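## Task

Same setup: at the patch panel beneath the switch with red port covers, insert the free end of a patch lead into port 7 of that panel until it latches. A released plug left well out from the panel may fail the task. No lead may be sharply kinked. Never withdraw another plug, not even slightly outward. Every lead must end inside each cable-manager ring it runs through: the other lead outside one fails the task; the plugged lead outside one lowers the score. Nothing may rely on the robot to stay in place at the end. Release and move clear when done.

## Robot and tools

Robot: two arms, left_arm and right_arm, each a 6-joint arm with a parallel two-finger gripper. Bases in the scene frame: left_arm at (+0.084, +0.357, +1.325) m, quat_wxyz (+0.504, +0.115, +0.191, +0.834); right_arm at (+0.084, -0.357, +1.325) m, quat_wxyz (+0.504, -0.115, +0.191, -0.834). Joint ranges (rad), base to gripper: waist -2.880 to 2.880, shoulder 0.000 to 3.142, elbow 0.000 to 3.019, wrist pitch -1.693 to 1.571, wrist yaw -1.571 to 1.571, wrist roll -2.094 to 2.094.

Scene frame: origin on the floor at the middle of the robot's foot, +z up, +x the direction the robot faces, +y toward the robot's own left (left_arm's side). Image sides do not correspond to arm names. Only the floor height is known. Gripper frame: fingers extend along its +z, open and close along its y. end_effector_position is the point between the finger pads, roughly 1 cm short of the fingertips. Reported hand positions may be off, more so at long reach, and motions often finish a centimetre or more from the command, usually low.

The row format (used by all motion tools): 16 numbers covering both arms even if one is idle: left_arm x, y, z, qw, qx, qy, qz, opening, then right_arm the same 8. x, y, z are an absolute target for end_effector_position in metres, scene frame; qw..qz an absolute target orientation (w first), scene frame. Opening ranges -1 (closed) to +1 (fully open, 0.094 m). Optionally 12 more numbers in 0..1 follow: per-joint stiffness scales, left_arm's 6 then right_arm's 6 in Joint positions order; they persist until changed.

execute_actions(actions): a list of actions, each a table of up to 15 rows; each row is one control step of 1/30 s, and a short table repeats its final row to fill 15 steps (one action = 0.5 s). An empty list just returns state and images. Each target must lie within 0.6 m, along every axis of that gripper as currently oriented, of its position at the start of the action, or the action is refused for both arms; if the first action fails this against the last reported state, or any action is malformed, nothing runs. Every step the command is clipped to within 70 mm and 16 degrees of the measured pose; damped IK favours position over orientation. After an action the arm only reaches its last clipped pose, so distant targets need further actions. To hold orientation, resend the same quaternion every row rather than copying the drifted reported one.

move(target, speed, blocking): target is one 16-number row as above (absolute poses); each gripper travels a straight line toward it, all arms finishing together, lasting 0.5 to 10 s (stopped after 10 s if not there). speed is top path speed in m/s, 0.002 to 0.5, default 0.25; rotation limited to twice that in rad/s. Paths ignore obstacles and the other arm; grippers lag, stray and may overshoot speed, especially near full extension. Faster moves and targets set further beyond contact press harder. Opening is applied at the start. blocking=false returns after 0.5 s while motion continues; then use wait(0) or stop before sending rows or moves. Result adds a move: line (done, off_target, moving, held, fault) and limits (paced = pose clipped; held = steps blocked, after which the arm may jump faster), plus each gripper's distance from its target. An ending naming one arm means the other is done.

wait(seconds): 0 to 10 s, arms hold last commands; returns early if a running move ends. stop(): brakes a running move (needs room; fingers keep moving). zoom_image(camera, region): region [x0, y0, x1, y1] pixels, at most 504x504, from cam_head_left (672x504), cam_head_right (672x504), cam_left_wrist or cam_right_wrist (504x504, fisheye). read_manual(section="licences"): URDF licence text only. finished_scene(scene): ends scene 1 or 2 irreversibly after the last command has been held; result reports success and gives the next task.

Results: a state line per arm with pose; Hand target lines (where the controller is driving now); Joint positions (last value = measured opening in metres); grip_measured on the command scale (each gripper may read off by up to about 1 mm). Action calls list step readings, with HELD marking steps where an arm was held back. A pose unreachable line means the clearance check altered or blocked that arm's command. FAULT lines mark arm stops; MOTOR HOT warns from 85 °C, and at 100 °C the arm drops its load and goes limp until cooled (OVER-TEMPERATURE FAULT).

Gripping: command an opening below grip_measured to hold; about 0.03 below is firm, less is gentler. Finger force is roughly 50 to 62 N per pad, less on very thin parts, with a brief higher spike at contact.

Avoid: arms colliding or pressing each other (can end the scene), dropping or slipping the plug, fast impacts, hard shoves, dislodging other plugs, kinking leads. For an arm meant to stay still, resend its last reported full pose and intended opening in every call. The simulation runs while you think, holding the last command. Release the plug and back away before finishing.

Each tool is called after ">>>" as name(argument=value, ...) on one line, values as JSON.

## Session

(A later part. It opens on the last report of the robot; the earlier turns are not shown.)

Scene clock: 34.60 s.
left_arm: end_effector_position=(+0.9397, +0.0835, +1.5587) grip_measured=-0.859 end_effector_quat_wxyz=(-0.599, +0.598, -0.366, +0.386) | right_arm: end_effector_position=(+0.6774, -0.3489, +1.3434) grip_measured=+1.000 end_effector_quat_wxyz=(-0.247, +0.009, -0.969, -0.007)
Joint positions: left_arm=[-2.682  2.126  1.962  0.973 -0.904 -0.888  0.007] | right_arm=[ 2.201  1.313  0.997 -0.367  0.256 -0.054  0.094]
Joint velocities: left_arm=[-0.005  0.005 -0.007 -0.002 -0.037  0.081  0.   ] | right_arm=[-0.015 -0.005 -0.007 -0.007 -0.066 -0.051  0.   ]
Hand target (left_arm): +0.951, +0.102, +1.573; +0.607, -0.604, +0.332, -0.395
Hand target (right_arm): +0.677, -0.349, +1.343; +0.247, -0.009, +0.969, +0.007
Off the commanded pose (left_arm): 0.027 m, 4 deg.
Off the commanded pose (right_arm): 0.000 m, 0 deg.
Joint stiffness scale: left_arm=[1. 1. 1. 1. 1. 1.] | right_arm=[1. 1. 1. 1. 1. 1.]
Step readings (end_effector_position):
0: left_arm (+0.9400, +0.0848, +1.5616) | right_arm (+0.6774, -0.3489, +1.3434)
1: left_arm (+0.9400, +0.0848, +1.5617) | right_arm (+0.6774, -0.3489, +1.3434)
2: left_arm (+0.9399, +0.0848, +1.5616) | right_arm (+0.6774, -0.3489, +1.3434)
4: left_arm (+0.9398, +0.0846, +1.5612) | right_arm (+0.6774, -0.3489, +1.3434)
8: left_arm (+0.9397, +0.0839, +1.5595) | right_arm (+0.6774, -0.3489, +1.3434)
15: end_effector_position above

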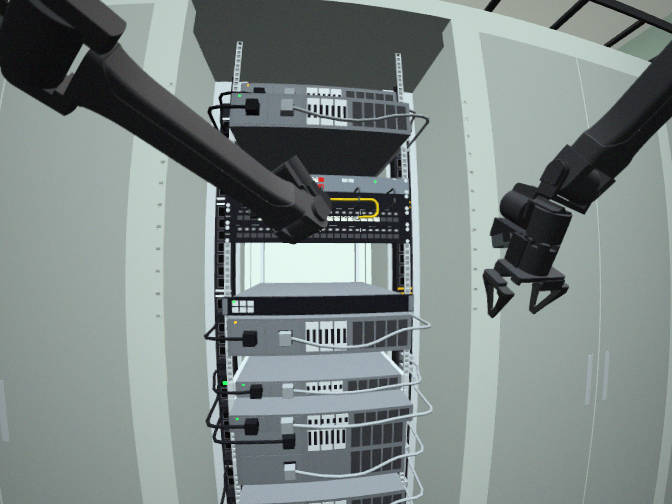

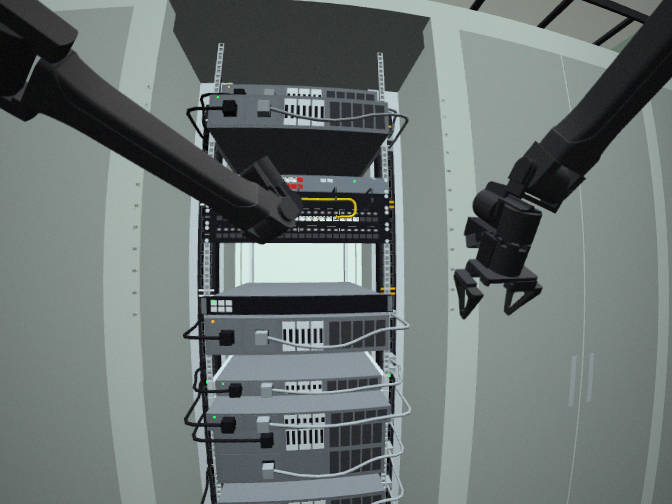

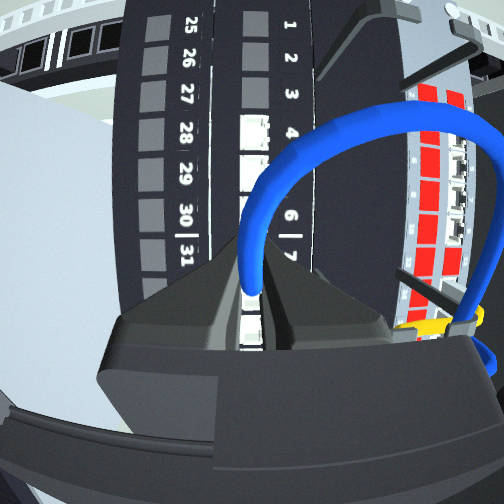

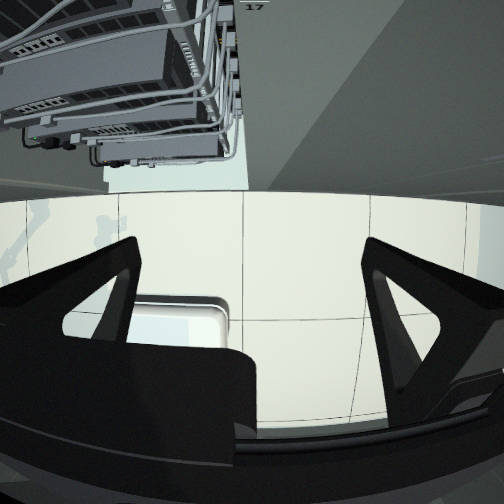

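>>> execute_actions(actions=[[[0.955,0.104,1.5735,0.6086,-0.6053,0.3316,-0.3952,-0.89,0.6774,-0.3489,1.3434,-0.247,0.009,-0.969,-0.007,1]]])

>>> zoom_image(camera="cam_left_wrist", region=[150,150,350,350])

Scene clock: 35.30 s.
left_arm: end_effector_position=(+0.9407, +0.0853, +1.5582) grip_measured=-0.859 end_effector_quat_wxyz=(-0.599, +0.599, -0.365, +0.387) | right_arm: end_effector_position=(+0.6774, -0.3489, +1.3434) grip_measured=+1.000 end_effector_quat_wxyz=(-0.247, +0.009, -0.969, -0.007)
Joint positions: left_arm=[-2.679  2.126  1.962  0.973 -0.902 -0.891  0.007] | right_arm=[ 2.201  1.313  0.997 -0.367  0.256 -0.054  0.094]
Joint velocities: left_arm=[-0.005 -0.005 -0.002 -0.002  0.007 -0.022 -0.001] | right_arm=[-0.015 -0.005  0.012 -0.002 -0.081  0.066  0.   ]
Hand target (left_arm): +0.953, +0.105, +1.573; +0.607, -0.604, +0.332, -0.395
Hand target (right_arm): +0.677, -0.349, +1.343; +0.247, -0.009, +0.969, +0.007
Off the commanded pose (left_arm): 0.028 m, 4 deg.
Off the commanded pose (right_arm): 0.000 m, 0 deg.
Joint stiffness scale: left_arm=[1. 1. 1. 1. 1. 1.] | right_arm=[1. 1. 1. 1. 1. 1.]
Step readings (end_effector_position):
0: left_arm (+0.9397, +0.0835, +1.5588) | right_arm (+0.6774, -0.3489, +1.3434)
1: left_arm (+0.9398, +0.0836, +1.5588) | right_arm (+0.6774, -0.3489, +1.3434)
2: left_arm (+0.9399, +0.0835, +1.5589) | right_arm (+0.6774, -0.3489, +1.3434)
4: left_arm (+0.9401, +0.0840, +1.5587) | right_arm (+0.6774, -0.3489, +1.3434)
8: left_arm (+0.9406, +0.0851, +1.5583) | right_arm (+0.6774, -0.3489, +1.3434)
15: end_effector_position above

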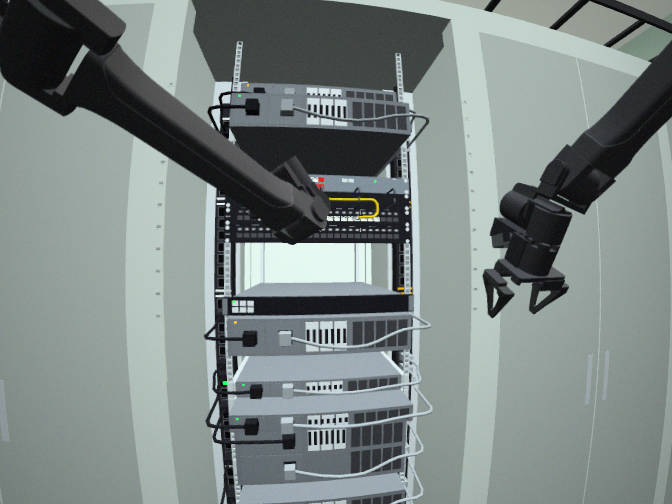

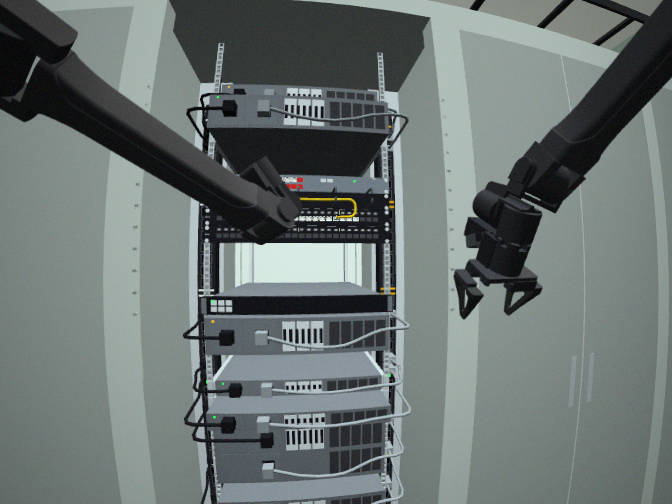

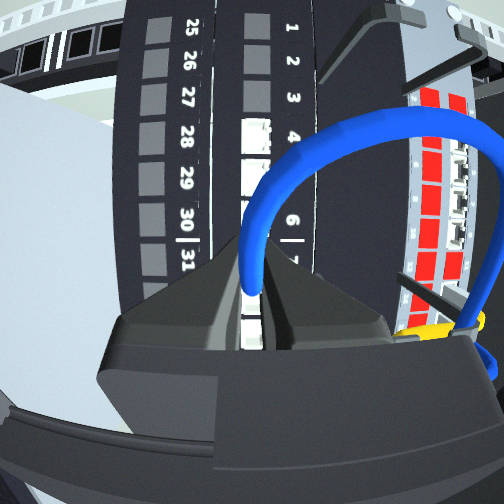

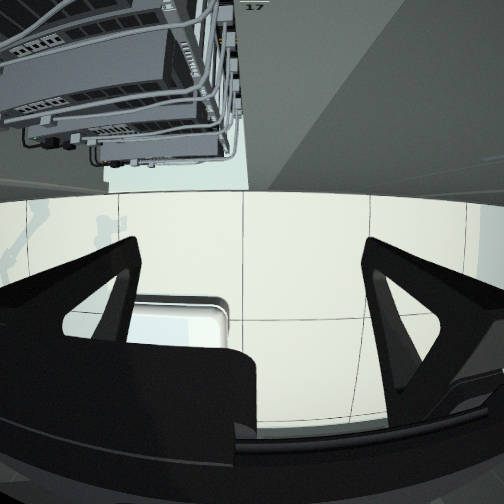

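Region (150, 150, 350, 350) of cam_left_wrist's 504x504 image, scaled by 2.520, with more detail than that image has.

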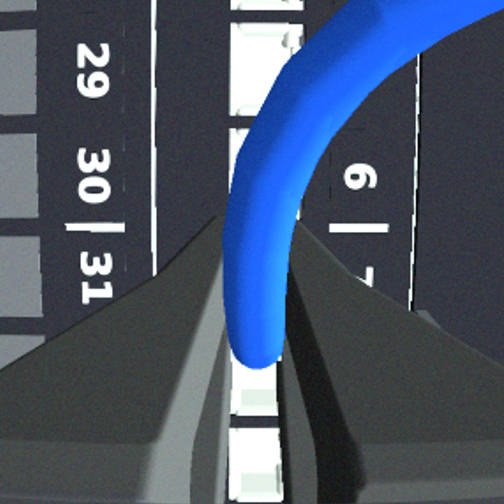

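Need z +2 mm with x forward: elbow.

>>> execute_actions(actions=[[[0.957,0.104,1.5755,0.6086,-0.6053,0.3316,-0.3952,-0.89,0.6774,-0.3489,1.3434,-0.247,0.009,-0.969,-0.007,1]]])

>>> zoom_image(camera="cam_left_wrist", region=[150,150,350,350])

Scene clock: 35.97 s.
left_arm: end_effector_position=(+0.9418, +0.0859, +1.5608) grip_measured=-0.859 end_effector_quat_wxyz=(-0.599, +0.599, -0.362, +0.388) | right_arm: end_effector_position=(+0.6774, -0.3489, +1.3434) grip_measured=+1.000 end_effector_quat_wxyz=(-0.247, +0.009, -0.969, -0.007)
Joint positions: left_arm=[-2.679  2.127  1.97   0.973 -0.902 -0.892  0.007] | right_arm=[ 2.201  1.313  0.997 -0.367  0.256 -0.054  0.094]
Joint velocities: left_arm=[ 0.005  0.005  0.002 -0.002  0.022  0.007  0.   ] | right_arm=[ 0.005 -0.005 -0.002 -0.017  0.007 -0.037  0.   ]
Hand target (left_arm): +0.955, +0.105, +1.576; +0.607, -0.604, +0.332, -0.395
Hand target (right_arm): +0.677, -0.349, +1.343; +0.247, -0.009, +0.969, +0.007
Off the commanded pose (left_arm): 0.028 m, 4 deg.
Off the commanded pose (right_arm): 0.000 m, 0 deg.
Joint stiffness scale: left_arm=[1. 1. 1. 1. 1. 1.] | right_arm=[1. 1. 1. 1. 1. 1.]
Step readings (end_effector_position):
0: left_arm (+0.9407, +0.0853, +1.5582) | right_arm (+0.6774, -0.3489, +1.3434)
1: left_arm (+0.9408, +0.0855, +1.5587) | right_arm (+0.6774, -0.3489, +1.3434)
2: left_arm (+0.9411, +0.0855, +1.5592) | right_arm (+0.6774, -0.3489, +1.3434)
4: left_arm (+0.9417, +0.0859, +1.5606) | right_arm (+0.6774, -0.3489, +1.3434)
8: left_arm (+0.9418, +0.0859, +1.5608) | right_arm (+0.6774, -0.3489, +1.3434)
15: end_effector_position above

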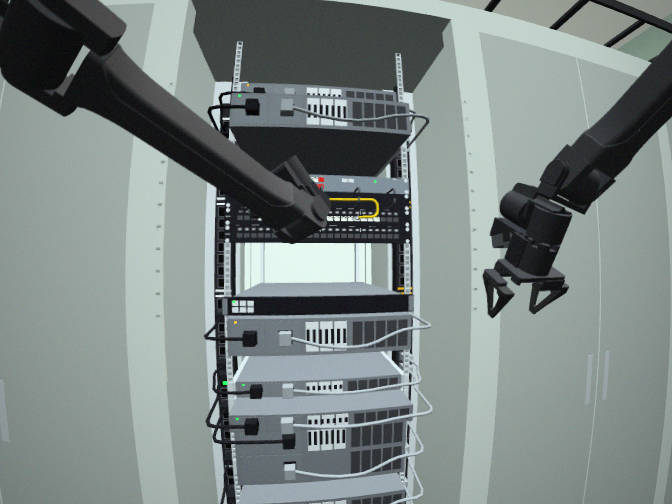

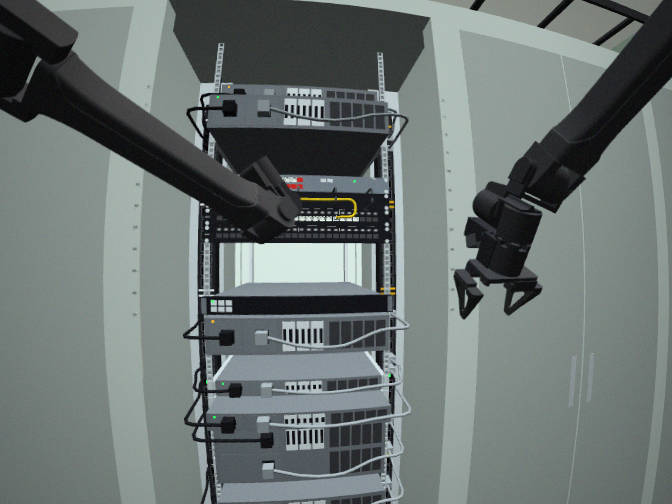

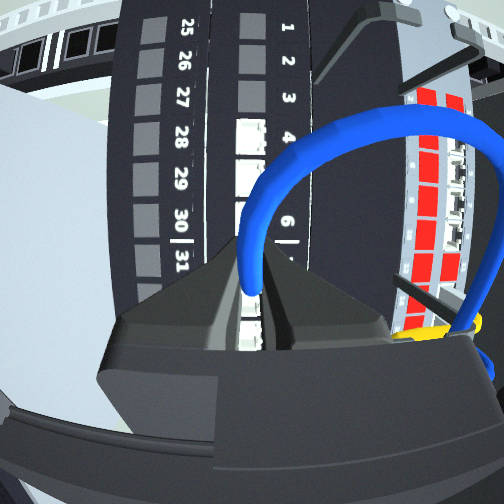

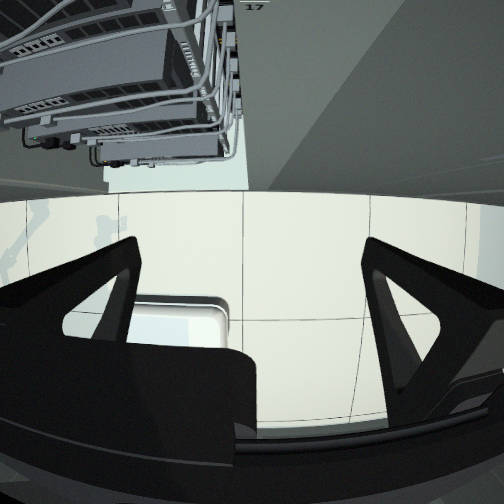

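Region (150, 150, 350, 350) of cam_left_wrist's 504x504 image, scaled by 2.520, with more detail than that image has.

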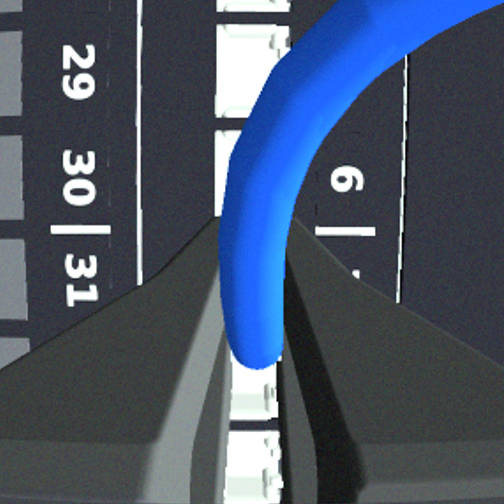

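>>> execute_actions(actions=[[[0.959,0.103,1.5745,0.6086,-0.6053,0.3316,-0.3952,-0.89,0.6774,-0.3489,1.3434,-0.247,0.009,-0.969,-0.007,1]]])

>>> zoom_image(camera="cam_left_wrist", region=[150,150,350,350])

Scene clock: 36.63 s.
left_arm: end_effector_position=(+0.9420, +0.0861, +1.5606) grip_measured=-0.859 end_effector_quat_wxyz=(-0.599, +0.600, -0.361, +0.388) | right_arm: end_effector_position=(+0.6774, -0.3489, +1.3434) grip_measured=+1.000 end_effector_quat_wxyz=(-0.247, +0.009, -0.969, -0.007)
Joint positions: left_arm=[-2.679  2.129  1.973  0.973 -0.905 -0.892  0.007] | right_arm=[ 2.201  1.313  0.997 -0.367  0.256 -0.054  0.094]
Joint velocities: left_arm=[-0.015  0.005 -0.002 -0.017 -0.007  0.022 -0.   ] | right_arm=[-0.024 -0.015 -0.002  0.012  0.022  0.022  0.   ]
Hand target (left_arm): +0.956, +0.104, +1.574; +0.607, -0.604, +0.332, -0.395
Hand target (right_arm): +0.677, -0.349, +1.343; +0.247, -0.009, +0.969, +0.007
Off the commanded pose (left_arm): 0.028 m, 4 deg.
Off the commanded pose (right_arm): 0.000 m, 0 deg.
Joint stiffness scale: left_arm=[1. 1. 1. 1. 1. 1.] | right_arm=[1. 1. 1. 1. 1. 1.]
Step readings (end_effector_position):
0: left_arm (+0.9418, +0.0859, +1.5608) | right_arm (+0.6774, -0.3489, +1.3434)
1: left_arm (+0.9418, +0.0859, +1.5608) | right_arm (+0.6774, -0.3489, +1.3434)
2: left_arm (+0.9420, +0.0860, +1.5608) | right_arm (+0.6774, -0.3489, +1.3434)
4: left_arm (+0.9420, +0.0861, +1.5606) | right_arm (+0.6774, -0.3489, +1.3434)
8: left_arm (+0.9420, +0.0861, +1.5606) | right_arm (+0.6774, -0.3489, +1.3434)
15: end_effector_position above

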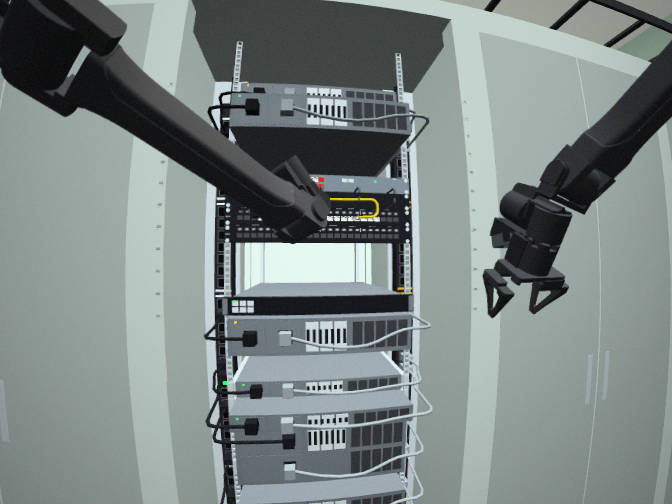

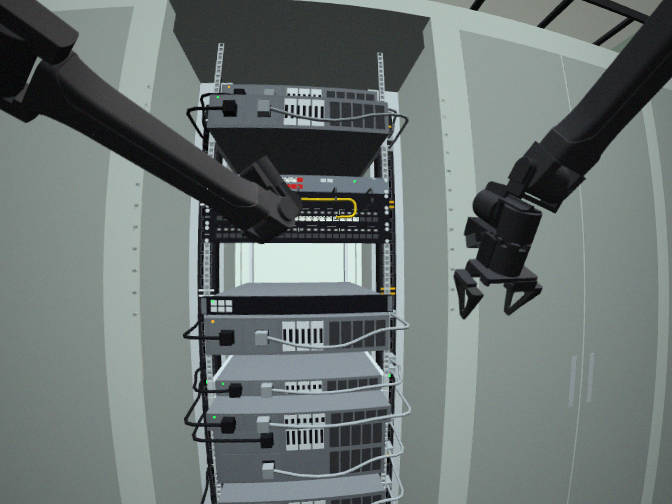

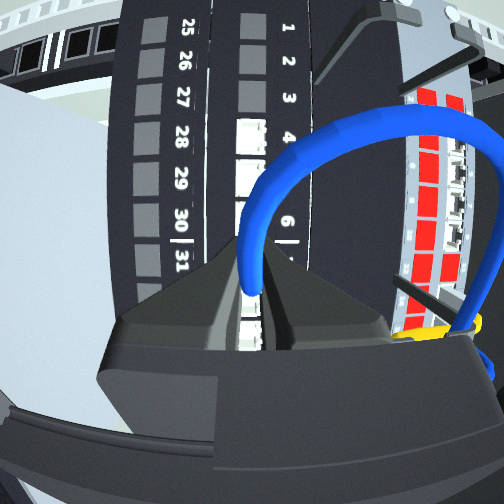

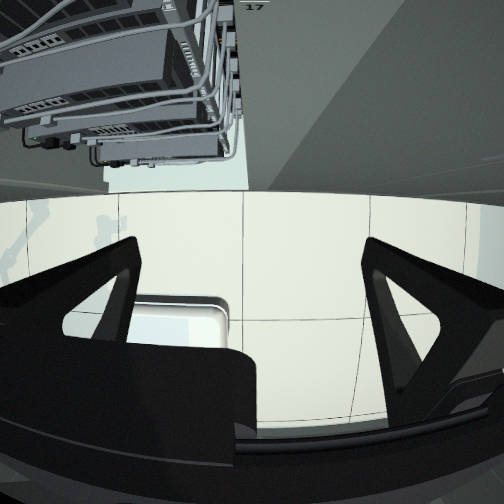

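Region (150, 150, 350, 350) of cam_left_wrist's 504x504 image, scaled by 2.520, with more detail than that image has.

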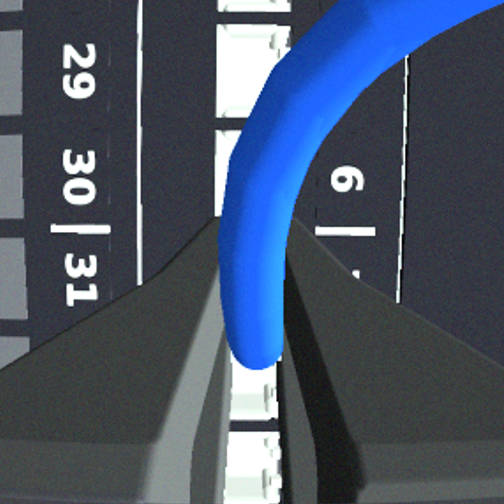

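>>> execute_actions(actions=[[[0.959,0.102,1.5725,0.6086,-0.6053,0.3316,-0.3952,-0.89,0.6774,-0.3489,1.3434,-0.247,0.009,-0.969,-0.007,1]]])

>>> zoom_image(camera="cam_left_wrist", region=[150,150,350,350])

Scene clock: 37.33 s.
left_arm: end_effector_position=(+0.9421, +0.0860, +1.5602) grip_measured=-0.859 end_effector_quat_wxyz=(-0.599, +0.601, -0.361, +0.387) | right_arm: end_effector_position=(+0.6774, -0.3489, +1.3434) grip_measured=+1.000 end_effector_quat_wxyz=(-0.247, +0.009, -0.969, -0.007)
Joint positions: left_arm=[-2.679  2.13   1.974  0.973 -0.906 -0.892  0.007] | right_arm=[ 2.201  1.313  0.997 -0.367  0.256 -0.054  0.094]
Joint velocities: left_arm=[-0.005 -0.005  0.007 -0.007  0.051 -0.022  0.001] | right_arm=[-0.005 -0.015 -0.012  0.017 -0.022  0.037  0.   ]
Hand target (left_arm): +0.956, +0.103, +1.572; +0.607, -0.604, +0.332, -0.395
Hand target (right_arm): +0.677, -0.349, +1.343; +0.247, -0.009, +0.969, +0.007
Off the commanded pose (left_arm): 0.026 m, 4 deg.
Off the commanded pose (right_arm): 0.000 m, 0 deg.
Joint stiffness scale: left_arm=[1. 1. 1. 1. 1. 1.] | right_arm=[1. 1. 1. 1. 1. 1.]
Step readings (end_effector_position):
0: left_arm (+0.9420, +0.0861, +1.5606) | right_arm (+0.6774, -0.3489, +1.3434)
1: left_arm (+0.9420, +0.0861, +1.5606) | right_arm (+0.6774, -0.3489, +1.3434)
2: left_arm (+0.9421, +0.0860, +1.5604) | right_arm (+0.6774, -0.3489, +1.3434)
4: left_arm (+0.9421, +0.0860, +1.5602) | right_arm (+0.6774, -0.3489, +1.3434)
8: left_arm (+0.9421, +0.0860, +1.5602) | right_arm (+0.6774, -0.3489, +1.3434)
15: end_effector_position above

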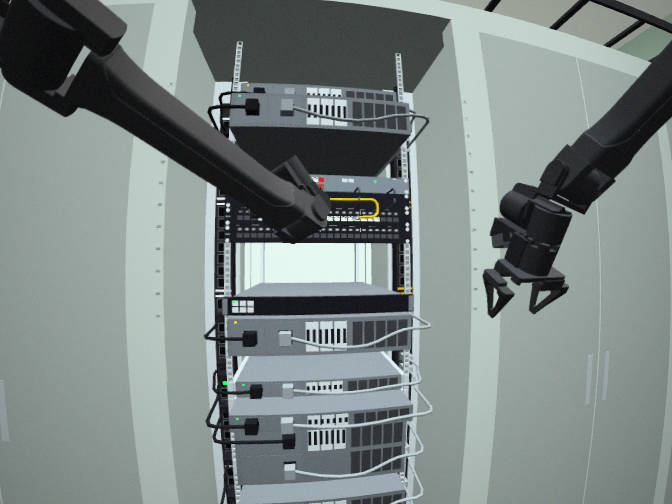

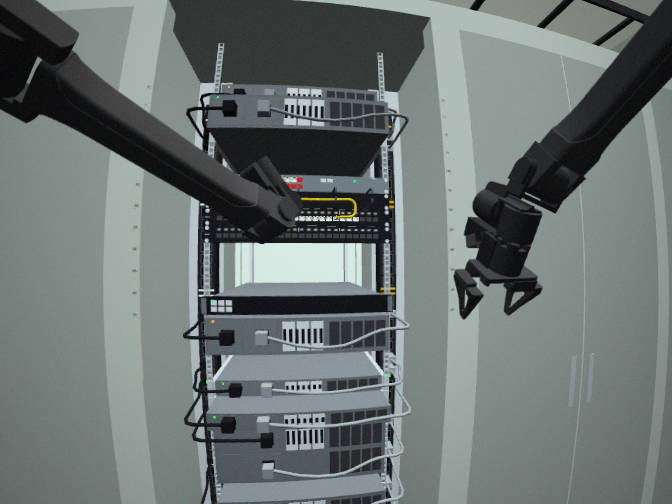

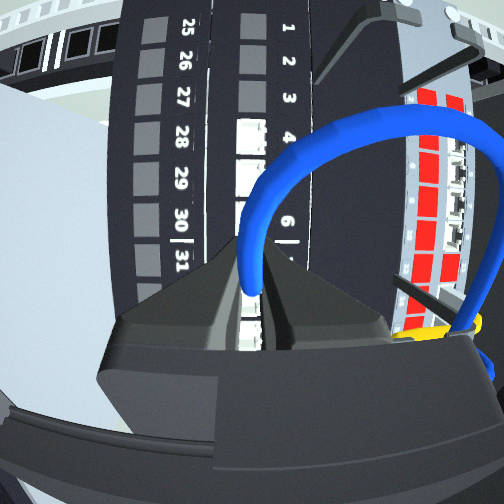

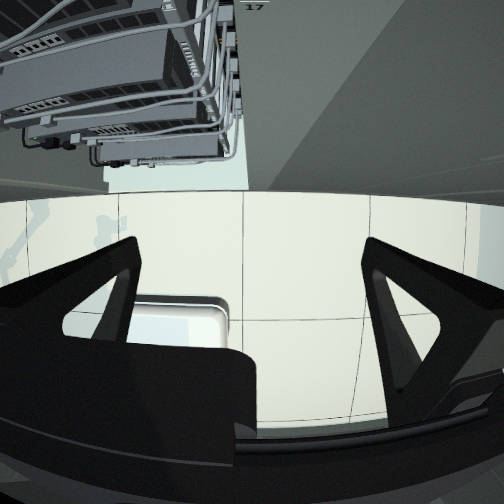

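Region (150, 150, 350, 350) of cam_left_wrist's 504x504 image, scaled by 2.520, with more detail than that image has.

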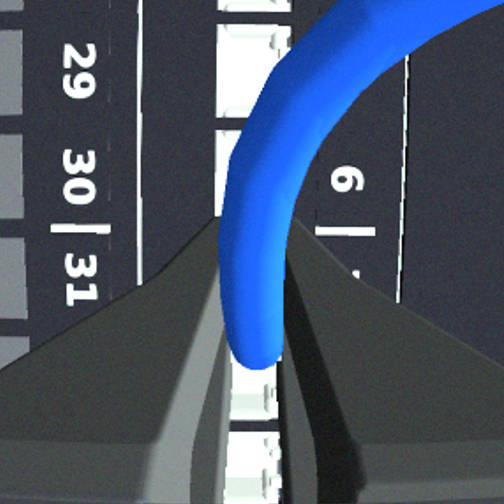

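>>> execute_actions(actions=[[[0.957,0.101,1.568,0.6086,-0.6053,0.3316,-0.3952,-0.89,0.6774,-0.3489,1.3434,-0.247,0.009,-0.969,-0.007,1]]])

>>> zoom_image(camera="cam_left_wrist", region=[150,150,350,350])

Scene clock: 37.97 s.
left_arm: end_effector_position=(+0.9419, +0.0859, +1.5602) grip_measured=-0.859 end_effector_quat_wxyz=(-0.599, +0.601, -0.359, +0.389) | right_arm: end_effector_position=(+0.6774, -0.3489, +1.3434) grip_measured=+1.000 end_effector_quat_wxyz=(-0.247, +0.009, -0.969, -0.007)
Joint positions: left_arm=[-2.679  2.131  1.974  0.978 -0.904 -0.893  0.007] | right_arm=[ 2.201  1.313  0.997 -0.367  0.256 -0.054  0.094]
Joint velocities: left_arm=[-0.015  0.015 -0.002 -0.007  0.022 -0.022 -0.001] | right_arm=[ 0.005 -0.005  0.002 -0.017 -0.007  0.007  0.   ]
Hand target (left_arm): +0.955, +0.102, +1.568; +0.607, -0.604, +0.332, -0.395
Hand target (right_arm): +0.677, -0.349, +1.343; +0.247, -0.009, +0.969, +0.007
Off the commanded pose (left_arm): 0.023 m, 3 deg.
Off the commanded pose (right_arm): 0.000 m, 0 deg.
Joint stiffness scale: left_arm=[1. 1. 1. 1. 1. 1.] | right_arm=[1. 1. 1. 1. 1. 1.]
Step readings (end_effector_position):
0: left_arm (+0.9421, +0.0860, +1.5602) | right_arm (+0.6774, -0.3489, +1.3434)
1: left_arm (+0.9420, +0.0861, +1.5604) | right_arm (+0.6774, -0.3489, +1.3434)
2: left_arm (+0.9419, +0.0860, +1.5601) | right_arm (+0.6774, -0.3489, +1.3434)
4: left_arm (+0.9419, +0.0859, +1.5602) | right_arm (+0.6774, -0.3489, +1.3434)
8: left_arm (+0.9419, +0.0859, +1.5602) | right_arm (+0.6774, -0.3489, +1.3434)
15: end_effector_position above

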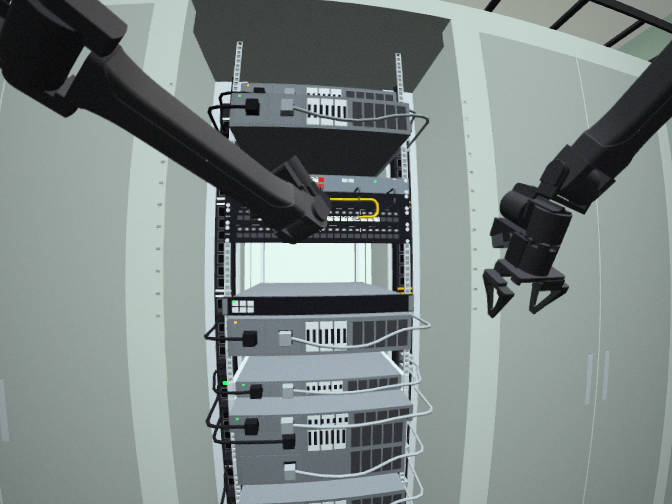

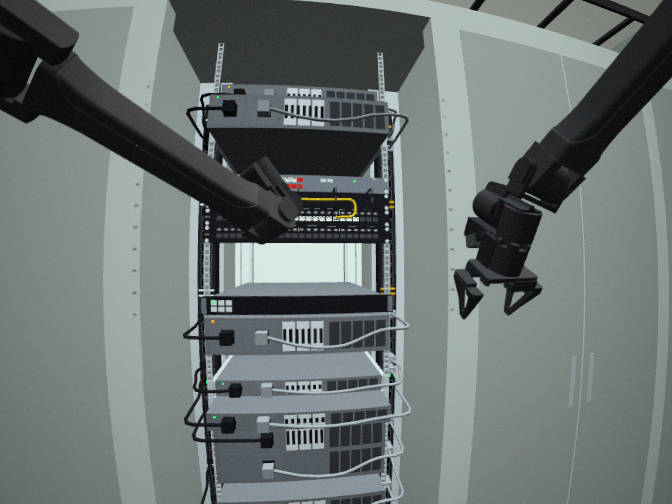

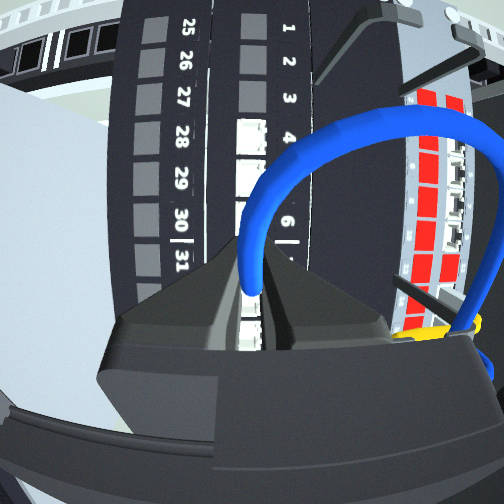

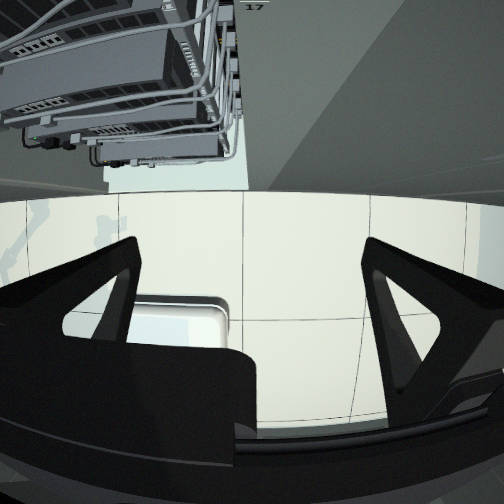

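Region (150, 150, 350, 350) of cam_left_wrist's 504x504 image, scaled by 2.520, with more detail than that image has.

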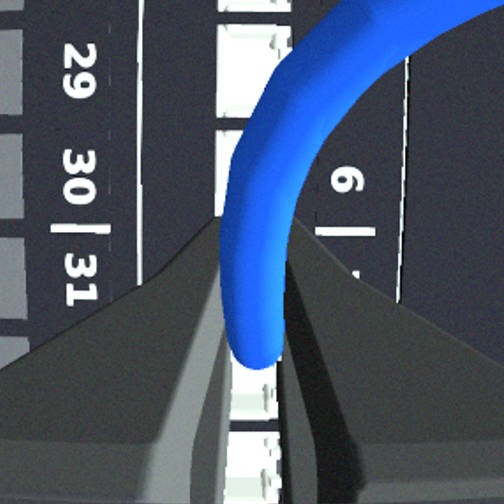

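>>> execute_actions(actions=[[[0.966,0.105,1.573,0.6086,-0.6053,0.3316,-0.3952,-0.89,0.6774,-0.3489,1.3434,-0.247,0.009,-0.969,-0.007,1]],[[0.975,0.107,1.573,0.6086,-0.6053,0.3316,-0.3952,-0.89,0.6774,-0.3489,1.3434,-0.247,0.009,-0.969,-0.007,1]]])

>>> zoom_image(camera="cam_left_wrist", region=[150,150,350,350])

Scene clock: 39.33 s.
left_arm: end_effector_position=(+0.9431, +0.0867, +1.5603) grip_measured=-0.859 end_effector_quat_wxyz=(-0.596, +0.608, -0.350, +0.390) | right_arm: end_effector_position=(+0.6774, -0.3489, +1.3434) grip_measured=+1.000 end_effector_quat_wxyz=(-0.247, +0.009, -0.969, -0.007)
Joint positions: left_arm=[-2.679  2.139  1.991  0.978 -0.918 -0.907  0.007] | right_arm=[ 2.201  1.313  0.997 -0.367  0.256 -0.054  0.094]
Joint velocities: left_arm=[ 0.005 -0.005 -0.017  0.002  0.051  0.022  0.001] | right_arm=[ 0.005 -0.005  0.007 -0.002 -0.081  0.051  0.   ]
Hand target (left_arm): +0.968, +0.110, +1.573; +0.608, -0.604, +0.332, -0.395
Hand target (right_arm): +0.677, -0.349, +1.343; +0.247, -0.009, +0.969, +0.007
Off the commanded pose (left_arm): 0.040 m, 3 deg.
Off the commanded pose (right_arm): 0.000 m, 0 deg.
Joint stiffness scale: left_arm=[1. 1. 1. 1. 1. 1.] | right_arm=[1. 1. 1. 1. 1. 1.]
Step readings (end_effector_position; steps 1 to 15: 1st action; 16 to 30: 2nd action):
0: left_arm (+0.9419, +0.0859, +1.5602) | right_arm (+0.6774, -0.3489, +1.3434)
1: left_arm (+0.9422, +0.0861, +1.5610) | right_arm (+0.6774, -0.3489, +1.3434)
2: left_arm (+0.9423, +0.0860, +1.5603) | right_arm (+0.6774, -0.3489, +1.3434)
4: left_arm (+0.9425, +0.0864, +1.5605) | right_arm (+0.6774, -0.3489, +1.3434)
8: left_arm (+0.9425, +0.0864, +1.5605) | right_arm (+0.6774, -0.3489, +1.3434)
15: left_arm (+0.9425, +0.0864, +1.5605) | right_arm (+0.6774, -0.3489, +1.3434)
16: left_arm (+0.9427, +0.0865, +1.5607) | right_arm (+0.6774, -0.3489, +1.3434)
17: left_arm (+0.9429, +0.0865, +1.5602) | right_arm (+0.6774, -0.3489, +1.3434)
19: left_arm (+0.9430, +0.0866, +1.5603) | right_arm (+0.6774, -0.3489, +1.3434)
23: left_arm (+0.9431, +0.0867, +1.5603) | right_arm (+0.6774, -0.3489, +1.3434)
30: end_effector_position above

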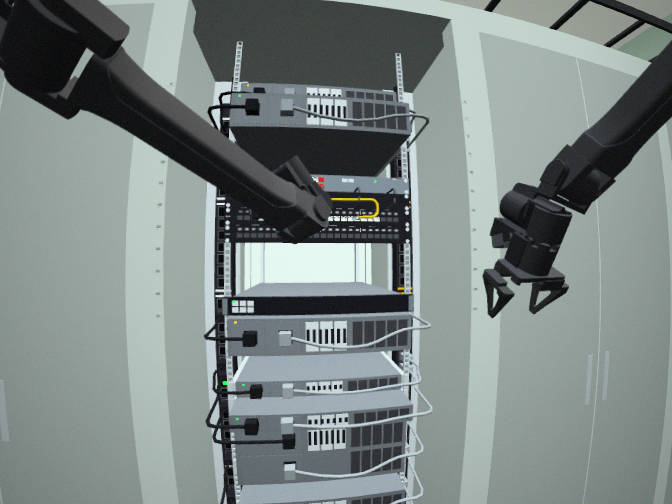

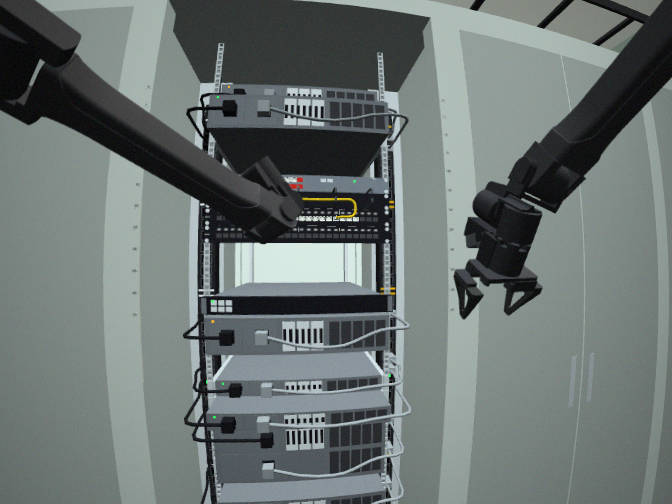

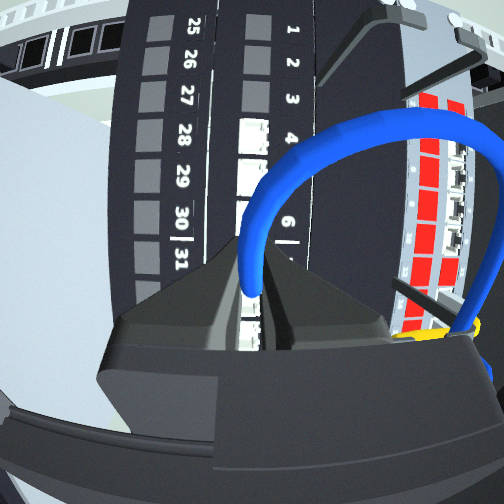

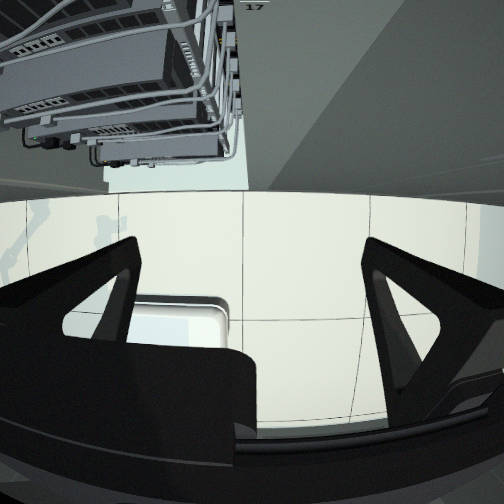

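Region (150, 150, 350, 350) of cam_left_wrist's 504x504 image, scaled by 2.520, with more detail than that image has.

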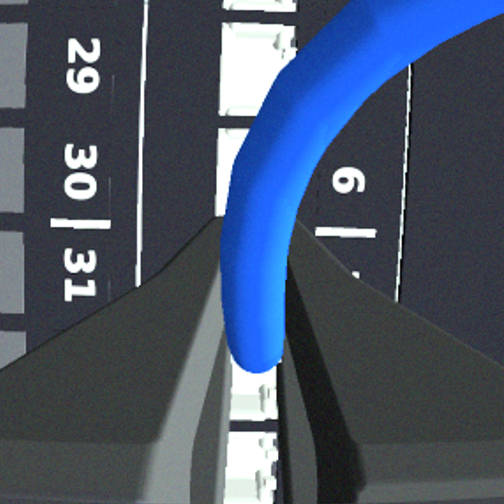

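>>> execute_actions(actions=[[[0.962,0.100,1.573,0.6086,-0.6053,0.3316,-0.3952,-0.89,0.6774,-0.3489,1.3434,-0.247,0.009,-0.969,-0.007,1]],[[0.962,0.092,1.573,0.6086,-0.6053,0.3316,-0.3952,-0.89,0.6774,-0.3489,1.3434,-0.247,0.009,-0.969,-0.007,1]],[[0.962,0.084,1.573,0.6086,-0.6053,0.3316,-0.3952,-0.89,0.6774,-0.3489,1.3434,-0.247,0.009,-0.969,-0.007,1]]])

>>> zoom_image(camera="cam_left_wrist", region=[150,150,350,350])

Scene clock: 41.10 s.
left_arm: end_effector_position=(+0.9428, +0.0851, +1.5604) grip_measured=-0.859 end_effector_quat_wxyz=(-0.599, +0.616, -0.340, +0.381) | right_arm: end_effector_position=(+0.6774, -0.3489, +1.3434) grip_measured=+1.000 end_effector_quat_wxyz=(-0.247, +0.009, -0.969, -0.007)
Joint positions: left_arm=[-2.685  2.161  2.026  0.998 -0.948 -0.884  0.007] | right_arm=[ 2.201  1.313  0.997 -0.367  0.256 -0.054  0.094]
Joint velocities: left_arm=[-0.005  0.005  0.002 -0.002  0.022 -0.066  0.   ] | right_arm=[ 0.005  0.015  0.007  0.012 -0.051 -0.007  0.   ]
Hand target (left_arm): +0.958, +0.086, +1.573; +0.607, -0.604, +0.332, -0.395
Hand target (right_arm): +0.677, -0.349, +1.343; +0.247, -0.009, +0.969, +0.007
Off the commanded pose (left_arm): 0.023 m, 2 deg.
Off the commanded pose (right_arm): 0.000 m, 0 deg.
Joint stiffness scale: left_arm=[1. 1. 1. 1. 1. 1.] | right_arm=[1. 1. 1. 1. 1. 1.]
Step readings (end_effector_position; steps 1 to 15: 1st action; 16 to 30: 2nd action; 31 to 45: 3rd action):
0: left_arm (+0.9431, +0.0867, +1.5603) | right_arm (+0.6774, -0.3489, +1.3434)
1: left_arm (+0.9426, +0.0863, +1.5605) | right_arm (+0.6774, -0.3489, +1.3434)
2: left_arm (+0.9426, +0.0863, +1.5605) | right_arm (+0.6774, -0.3489, +1.3434)
4: left_arm (+0.9426, +0.0863, +1.5605) | right_arm (+0.6774, -0.3489, +1.3434)
8: left_arm (+0.9426, +0.0863, +1.5605) | right_arm (+0.6774, -0.3489, +1.3434)
15: left_arm (+0.9426, +0.0863, +1.5605) | right_arm (+0.6774, -0.3489, +1.3434)
16: left_arm (+0.9427, +0.0862, +1.5602) | right_arm (+0.6774, -0.3489, +1.3434)
17: left_arm (+0.9427, +0.0859, +1.5601) | right_arm (+0.6774, -0.3489, +1.3434)
19: left_arm (+0.9427, +0.0859, +1.5603) | right_arm (+0.6774, -0.3489, +1.3434)
23: left_arm (+0.9427, +0.0859, +1.5602) | right_arm (+0.6774, -0.3489, +1.3434)
30: left_arm (+0.9427, +0.0859, +1.5602) | right_arm (+0.6774, -0.3489, +1.3434)
31: left_arm (+0.9427, +0.0855, +1.5603) | right_arm (+0.6774, -0.3489, +1.3434)
32: left_arm (+0.9428, +0.0854, +1.5602) | right_arm (+0.6774, -0.3489, +1.3434)
34: left_arm (+0.9429, +0.0852, +1.5604) | right_arm (+0.6774, -0.3489, +1.3434)
38: left_arm (+0.9428, +0.0851, +1.5604) | right_arm (+0.6774, -0.3489, +1.3434)
45: end_effector_position above

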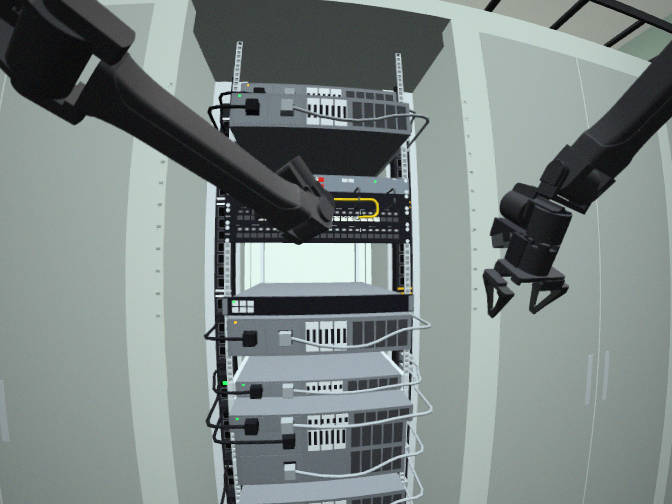

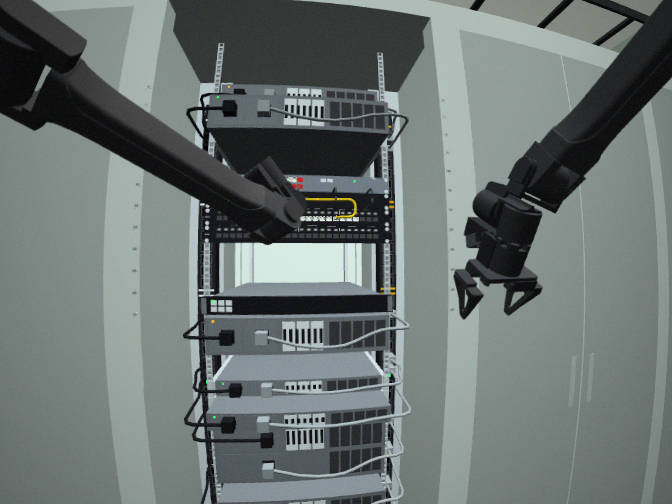

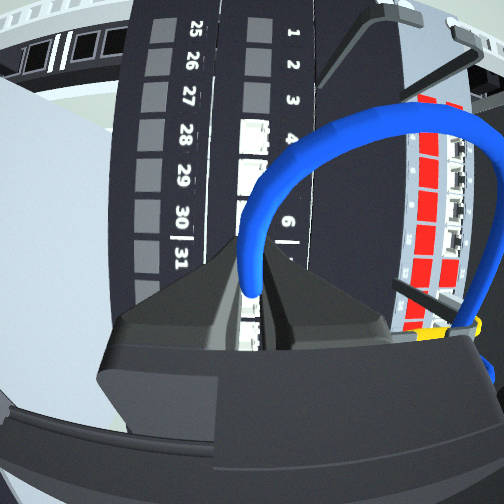

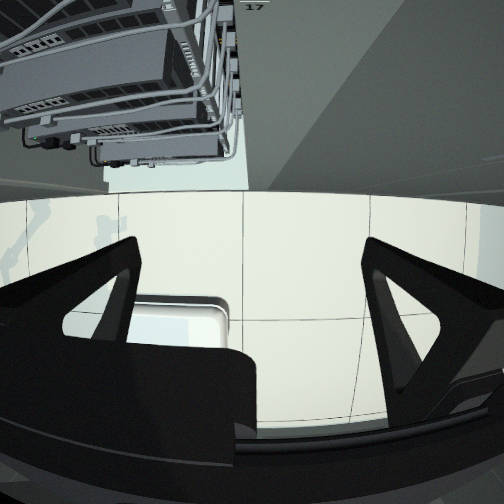

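Region (150, 150, 350, 350) of cam_left_wrist's 504x504 image, scaled by 2.520, with more detail than that image has.

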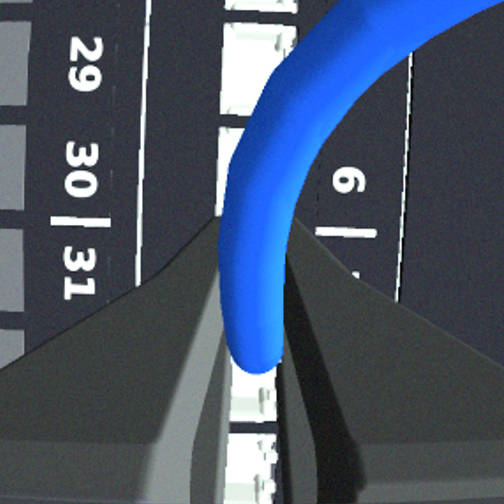

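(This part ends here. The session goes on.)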